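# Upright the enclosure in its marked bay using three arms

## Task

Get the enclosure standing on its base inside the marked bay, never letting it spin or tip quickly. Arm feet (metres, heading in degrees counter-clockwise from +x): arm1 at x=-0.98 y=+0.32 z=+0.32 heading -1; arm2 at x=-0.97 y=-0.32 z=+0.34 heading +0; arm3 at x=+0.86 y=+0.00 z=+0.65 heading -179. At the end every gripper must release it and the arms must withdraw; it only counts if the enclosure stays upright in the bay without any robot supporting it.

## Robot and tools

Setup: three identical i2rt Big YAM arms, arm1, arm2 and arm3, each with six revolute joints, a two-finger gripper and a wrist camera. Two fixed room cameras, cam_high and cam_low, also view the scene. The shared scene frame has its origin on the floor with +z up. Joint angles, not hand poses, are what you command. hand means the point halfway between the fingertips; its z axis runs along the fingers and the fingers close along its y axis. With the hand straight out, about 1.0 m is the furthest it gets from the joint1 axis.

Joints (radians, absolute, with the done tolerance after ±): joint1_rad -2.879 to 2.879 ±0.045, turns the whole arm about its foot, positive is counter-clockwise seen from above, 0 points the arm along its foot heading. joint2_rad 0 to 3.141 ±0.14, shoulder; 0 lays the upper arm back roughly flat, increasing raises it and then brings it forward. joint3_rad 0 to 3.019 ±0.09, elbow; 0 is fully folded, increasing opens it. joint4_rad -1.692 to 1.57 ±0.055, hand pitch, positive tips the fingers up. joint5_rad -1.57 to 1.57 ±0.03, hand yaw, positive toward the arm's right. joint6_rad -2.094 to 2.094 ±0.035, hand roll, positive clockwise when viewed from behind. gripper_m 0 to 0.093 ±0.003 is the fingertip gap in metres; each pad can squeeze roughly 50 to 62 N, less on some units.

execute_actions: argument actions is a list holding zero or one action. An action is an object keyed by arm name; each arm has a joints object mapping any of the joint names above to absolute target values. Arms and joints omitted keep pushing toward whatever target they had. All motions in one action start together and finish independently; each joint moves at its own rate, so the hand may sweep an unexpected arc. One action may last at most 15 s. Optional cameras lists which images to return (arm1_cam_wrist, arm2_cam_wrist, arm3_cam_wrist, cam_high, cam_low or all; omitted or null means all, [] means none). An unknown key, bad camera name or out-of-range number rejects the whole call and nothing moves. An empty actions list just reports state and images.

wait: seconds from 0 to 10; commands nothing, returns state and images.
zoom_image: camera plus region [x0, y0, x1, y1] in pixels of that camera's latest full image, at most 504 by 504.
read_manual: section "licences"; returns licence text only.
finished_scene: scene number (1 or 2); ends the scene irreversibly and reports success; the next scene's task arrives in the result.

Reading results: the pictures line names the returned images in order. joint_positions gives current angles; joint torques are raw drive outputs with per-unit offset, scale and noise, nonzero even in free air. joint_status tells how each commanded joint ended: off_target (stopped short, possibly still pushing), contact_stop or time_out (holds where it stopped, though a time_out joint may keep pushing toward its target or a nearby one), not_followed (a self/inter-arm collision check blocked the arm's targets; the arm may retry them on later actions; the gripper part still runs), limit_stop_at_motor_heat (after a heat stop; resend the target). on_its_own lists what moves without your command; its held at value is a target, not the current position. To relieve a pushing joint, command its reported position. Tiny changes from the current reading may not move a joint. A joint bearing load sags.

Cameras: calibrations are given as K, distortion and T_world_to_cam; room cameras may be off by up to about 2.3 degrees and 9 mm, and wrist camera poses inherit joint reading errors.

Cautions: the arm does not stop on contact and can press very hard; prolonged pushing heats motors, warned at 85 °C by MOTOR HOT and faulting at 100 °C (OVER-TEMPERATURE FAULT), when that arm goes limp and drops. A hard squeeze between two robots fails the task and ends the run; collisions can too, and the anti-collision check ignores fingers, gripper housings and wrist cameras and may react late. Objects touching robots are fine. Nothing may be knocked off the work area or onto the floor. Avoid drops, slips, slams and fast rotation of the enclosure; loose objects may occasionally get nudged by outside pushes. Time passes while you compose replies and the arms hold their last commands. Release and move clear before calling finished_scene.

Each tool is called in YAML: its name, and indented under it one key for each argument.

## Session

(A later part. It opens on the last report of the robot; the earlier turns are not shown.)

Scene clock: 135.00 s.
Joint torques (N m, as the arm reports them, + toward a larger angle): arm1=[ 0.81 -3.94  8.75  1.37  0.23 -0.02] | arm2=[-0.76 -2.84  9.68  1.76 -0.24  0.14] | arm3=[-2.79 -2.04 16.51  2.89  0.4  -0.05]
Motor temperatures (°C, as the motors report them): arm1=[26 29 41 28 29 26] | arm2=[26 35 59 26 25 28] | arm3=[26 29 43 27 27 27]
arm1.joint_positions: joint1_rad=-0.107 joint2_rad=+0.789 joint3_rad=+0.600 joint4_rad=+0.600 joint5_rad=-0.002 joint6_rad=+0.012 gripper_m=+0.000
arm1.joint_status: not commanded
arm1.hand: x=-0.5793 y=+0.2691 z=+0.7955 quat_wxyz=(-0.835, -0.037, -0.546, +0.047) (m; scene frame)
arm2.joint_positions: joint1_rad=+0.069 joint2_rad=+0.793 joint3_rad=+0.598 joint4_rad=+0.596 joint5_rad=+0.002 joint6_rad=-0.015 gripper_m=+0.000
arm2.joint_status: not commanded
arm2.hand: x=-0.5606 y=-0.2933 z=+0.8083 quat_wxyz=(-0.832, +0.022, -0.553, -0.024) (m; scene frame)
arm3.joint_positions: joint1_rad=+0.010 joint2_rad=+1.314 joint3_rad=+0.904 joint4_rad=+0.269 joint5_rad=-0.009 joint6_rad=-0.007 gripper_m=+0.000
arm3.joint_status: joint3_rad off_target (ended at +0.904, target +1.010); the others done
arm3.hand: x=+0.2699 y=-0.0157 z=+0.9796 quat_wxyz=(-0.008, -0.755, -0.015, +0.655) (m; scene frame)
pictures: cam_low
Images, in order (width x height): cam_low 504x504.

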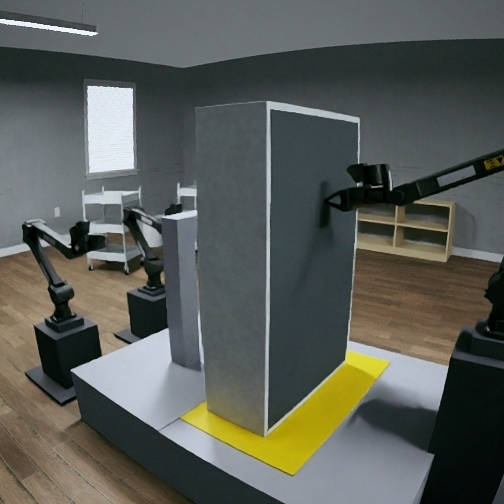

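execute_actions:
  actions:
    - {"arm3":{"joints":{"joint2_rad":1.40,"joint3_rad":0.97}}}
  cameras: []

execute_actions:
  actions:
    - {"arm3":{"joints":{"joint2_rad":1.36,"joint3_rad":0.93}}}
  cameras: ["cam_low"]

Scene clock: 139.47 s.
Joint torques (N m, as the arm reports them, + toward a larger angle): arm1=[ 1.13 -4.01  8.77  1.37  0.23 -0.03] | arm2=[-1.6  -3.23  9.83  1.78 -0.24  0.14] | arm3=[-2.61 -3.47 14.21  3.04  0.43 -0.08]
Motor temperatures (°C, as the motors report them): arm1=[26 29 40 28 29 26] | arm2=[26 34 58 26 25 28] | arm3=[26 29 45 27 27 27]
arm1.joint_positions: joint1_rad=-0.107 joint2_rad=+0.789 joint3_rad=+0.600 joint4_rad=+0.600 joint5_rad=-0.002 joint6_rad=+0.012 gripper_m=+0.000
arm1.joint_status: not commanded
arm1.hand: x=-0.5793 y=+0.2691 z=+0.7955 quat_wxyz=(-0.835, -0.037, -0.546, +0.047) (m; scene frame)
arm2.joint_positions: joint1_rad=+0.069 joint2_rad=+0.793 joint3_rad=+0.598 joint4_rad=+0.596 joint5_rad=+0.002 joint6_rad=-0.015 gripper_m=+0.000
arm2.joint_status: not commanded
arm2.hand: x=-0.5606 y=-0.2933 z=+0.8083 quat_wxyz=(-0.832, +0.022, -0.553, -0.024) (m; scene frame)
arm3.joint_positions: joint1_rad=+0.011 joint2_rad=+1.307 joint3_rad=+0.896 joint4_rad=+0.269 joint5_rad=-0.009 joint6_rad=-0.007 gripper_m=+0.000
arm3.joint_status: all done
arm3.hand: x=+0.2729 y=-0.0159 z=+0.9782 quat_wxyz=(-0.009, -0.756, -0.015, +0.655) (m; scene frame)
pictures: none
No camera images: the call's "cameras" was empty. Leave "cameras" out to get every camera's image.

Scene clock: 140.00 s.
Joint torques (N m, as the arm reports them, + toward a larger angle): arm1=[ 1.03 -3.82  8.67  1.37  0.23 -0.01] | arm2=[-1.76 -2.96  9.74  1.87 -0.22  0.13] | arm3=[-2.36 -6.19 11.53  2.95  0.42 -0.07]
Motor temperatures (°C, as the motors report them): arm1=[26 29 40 28 29 26] | arm2=[26 34 57 26 25 28] | arm3=[26 29 45 27 27 27]
arm1.joint_positions: joint1_rad=-0.107 joint2_rad=+0.789 joint3_rad=+0.600 joint4_rad=+0.600 joint5_rad=-0.002 joint6_rad=+0.012 gripper_m=+0.000
arm1.joint_status: not commanded
arm1.hand: x=-0.5793 y=+0.2691 z=+0.7955 quat_wxyz=(-0.835, -0.037, -0.546, +0.047) (m; scene frame)
arm2.joint_positions: joint1_rad=+0.069 joint2_rad=+0.793 joint3_rad=+0.598 joint4_rad=+0.596 joint5_rad=+0.002 joint6_rad=-0.015 gripper_m=+0.000
arm2.joint_status: not commanded
arm2.hand: x=-0.5606 y=-0.2933 z=+0.8083 quat_wxyz=(-0.832, +0.022, -0.553, -0.024) (m; scene frame)
arm3.joint_positions: joint1_rad=+0.011 joint2_rad=+1.306 joint3_rad=+0.893 joint4_rad=+0.269 joint5_rad=-0.009 joint6_rad=-0.007 gripper_m=+0.000
arm3.joint_status: all done
arm3.hand: x=+0.2737 y=-0.0159 z=+0.9777 quat_wxyz=(-0.009, -0.756, -0.015, +0.654) (m; scene frame)
pictures: cam_low
Images, in order (width x height): cam_low 504x504.

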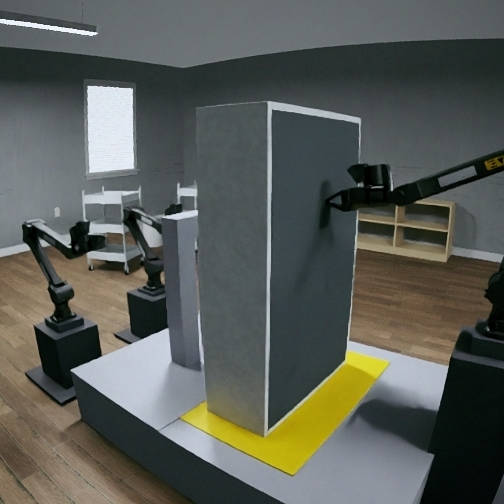

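execute_actions:
  actions:
    - {"arm3":{"joints":{"joint2_rad":0.6,"joint3_rad":0.5}}}
  cameras: ["cam_high"]

finished_scene:
  scene: 1

Scene clock: 145.37 s.
Joint torques (N m, as the arm reports them, + toward a larger angle): arm1=[ 0.9  -3.77  8.71  1.4   0.22 -0.01] | arm2=[-1.35 -3.04  9.83  2.   -0.22  0.14] | arm3=[-2.39 -1.6   9.38  2.08  0.16 -0.06]
Motor temperatures (°C, as the motors report them): arm1=[26 28 40 28 29 26] | arm2=[26 34 56 26 25 28] | arm3=[26 29 43 27 27 27]
arm1.joint_positions: joint1_rad=-0.107 joint2_rad=+0.789 joint3_rad=+0.600 joint4_rad=+0.600 joint5_rad=-0.002 joint6_rad=+0.012 gripper_m=+0.000
arm1.joint_status: not commanded
arm1.hand: x=-0.5793 y=+0.2691 z=+0.7955 quat_wxyz=(-0.835, -0.037, -0.546, +0.047) (m; scene frame)
arm2.joint_positions: joint1_rad=+0.069 joint2_rad=+0.793 joint3_rad=+0.598 joint4_rad=+0.596 joint5_rad=+0.002 joint6_rad=-0.015 gripper_m=+0.000
arm2.joint_status: not commanded
arm2.hand: x=-0.5606 y=-0.2933 z=+0.8083 quat_wxyz=(-0.832, +0.022, -0.553, -0.024) (m; scene frame)
arm3.joint_positions: joint1_rad=+0.008 joint2_rad=+0.596 joint3_rad=+0.502 joint4_rad=+0.289 joint5_rad=-0.003 joint6_rad=-0.007 gripper_m=+0.000
arm3.joint_status: all done
arm3.hand: x=+0.4869 y=-0.0088 z=+1.0632 quat_wxyz=(-0.006, -0.635, -0.011, +0.772) (m; scene frame)
pictures: cam_high
Images, in order (width x height): cam_high 504x504.

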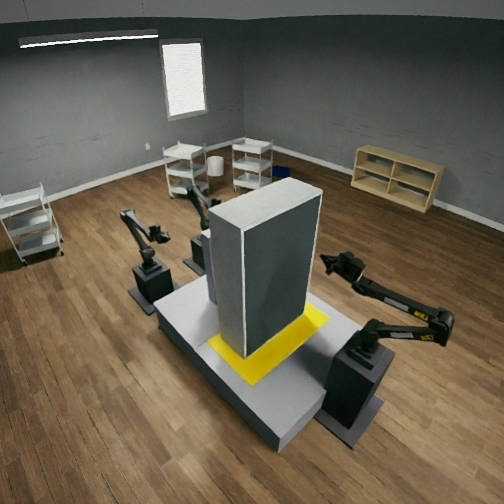

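The scene is finished: the task was done.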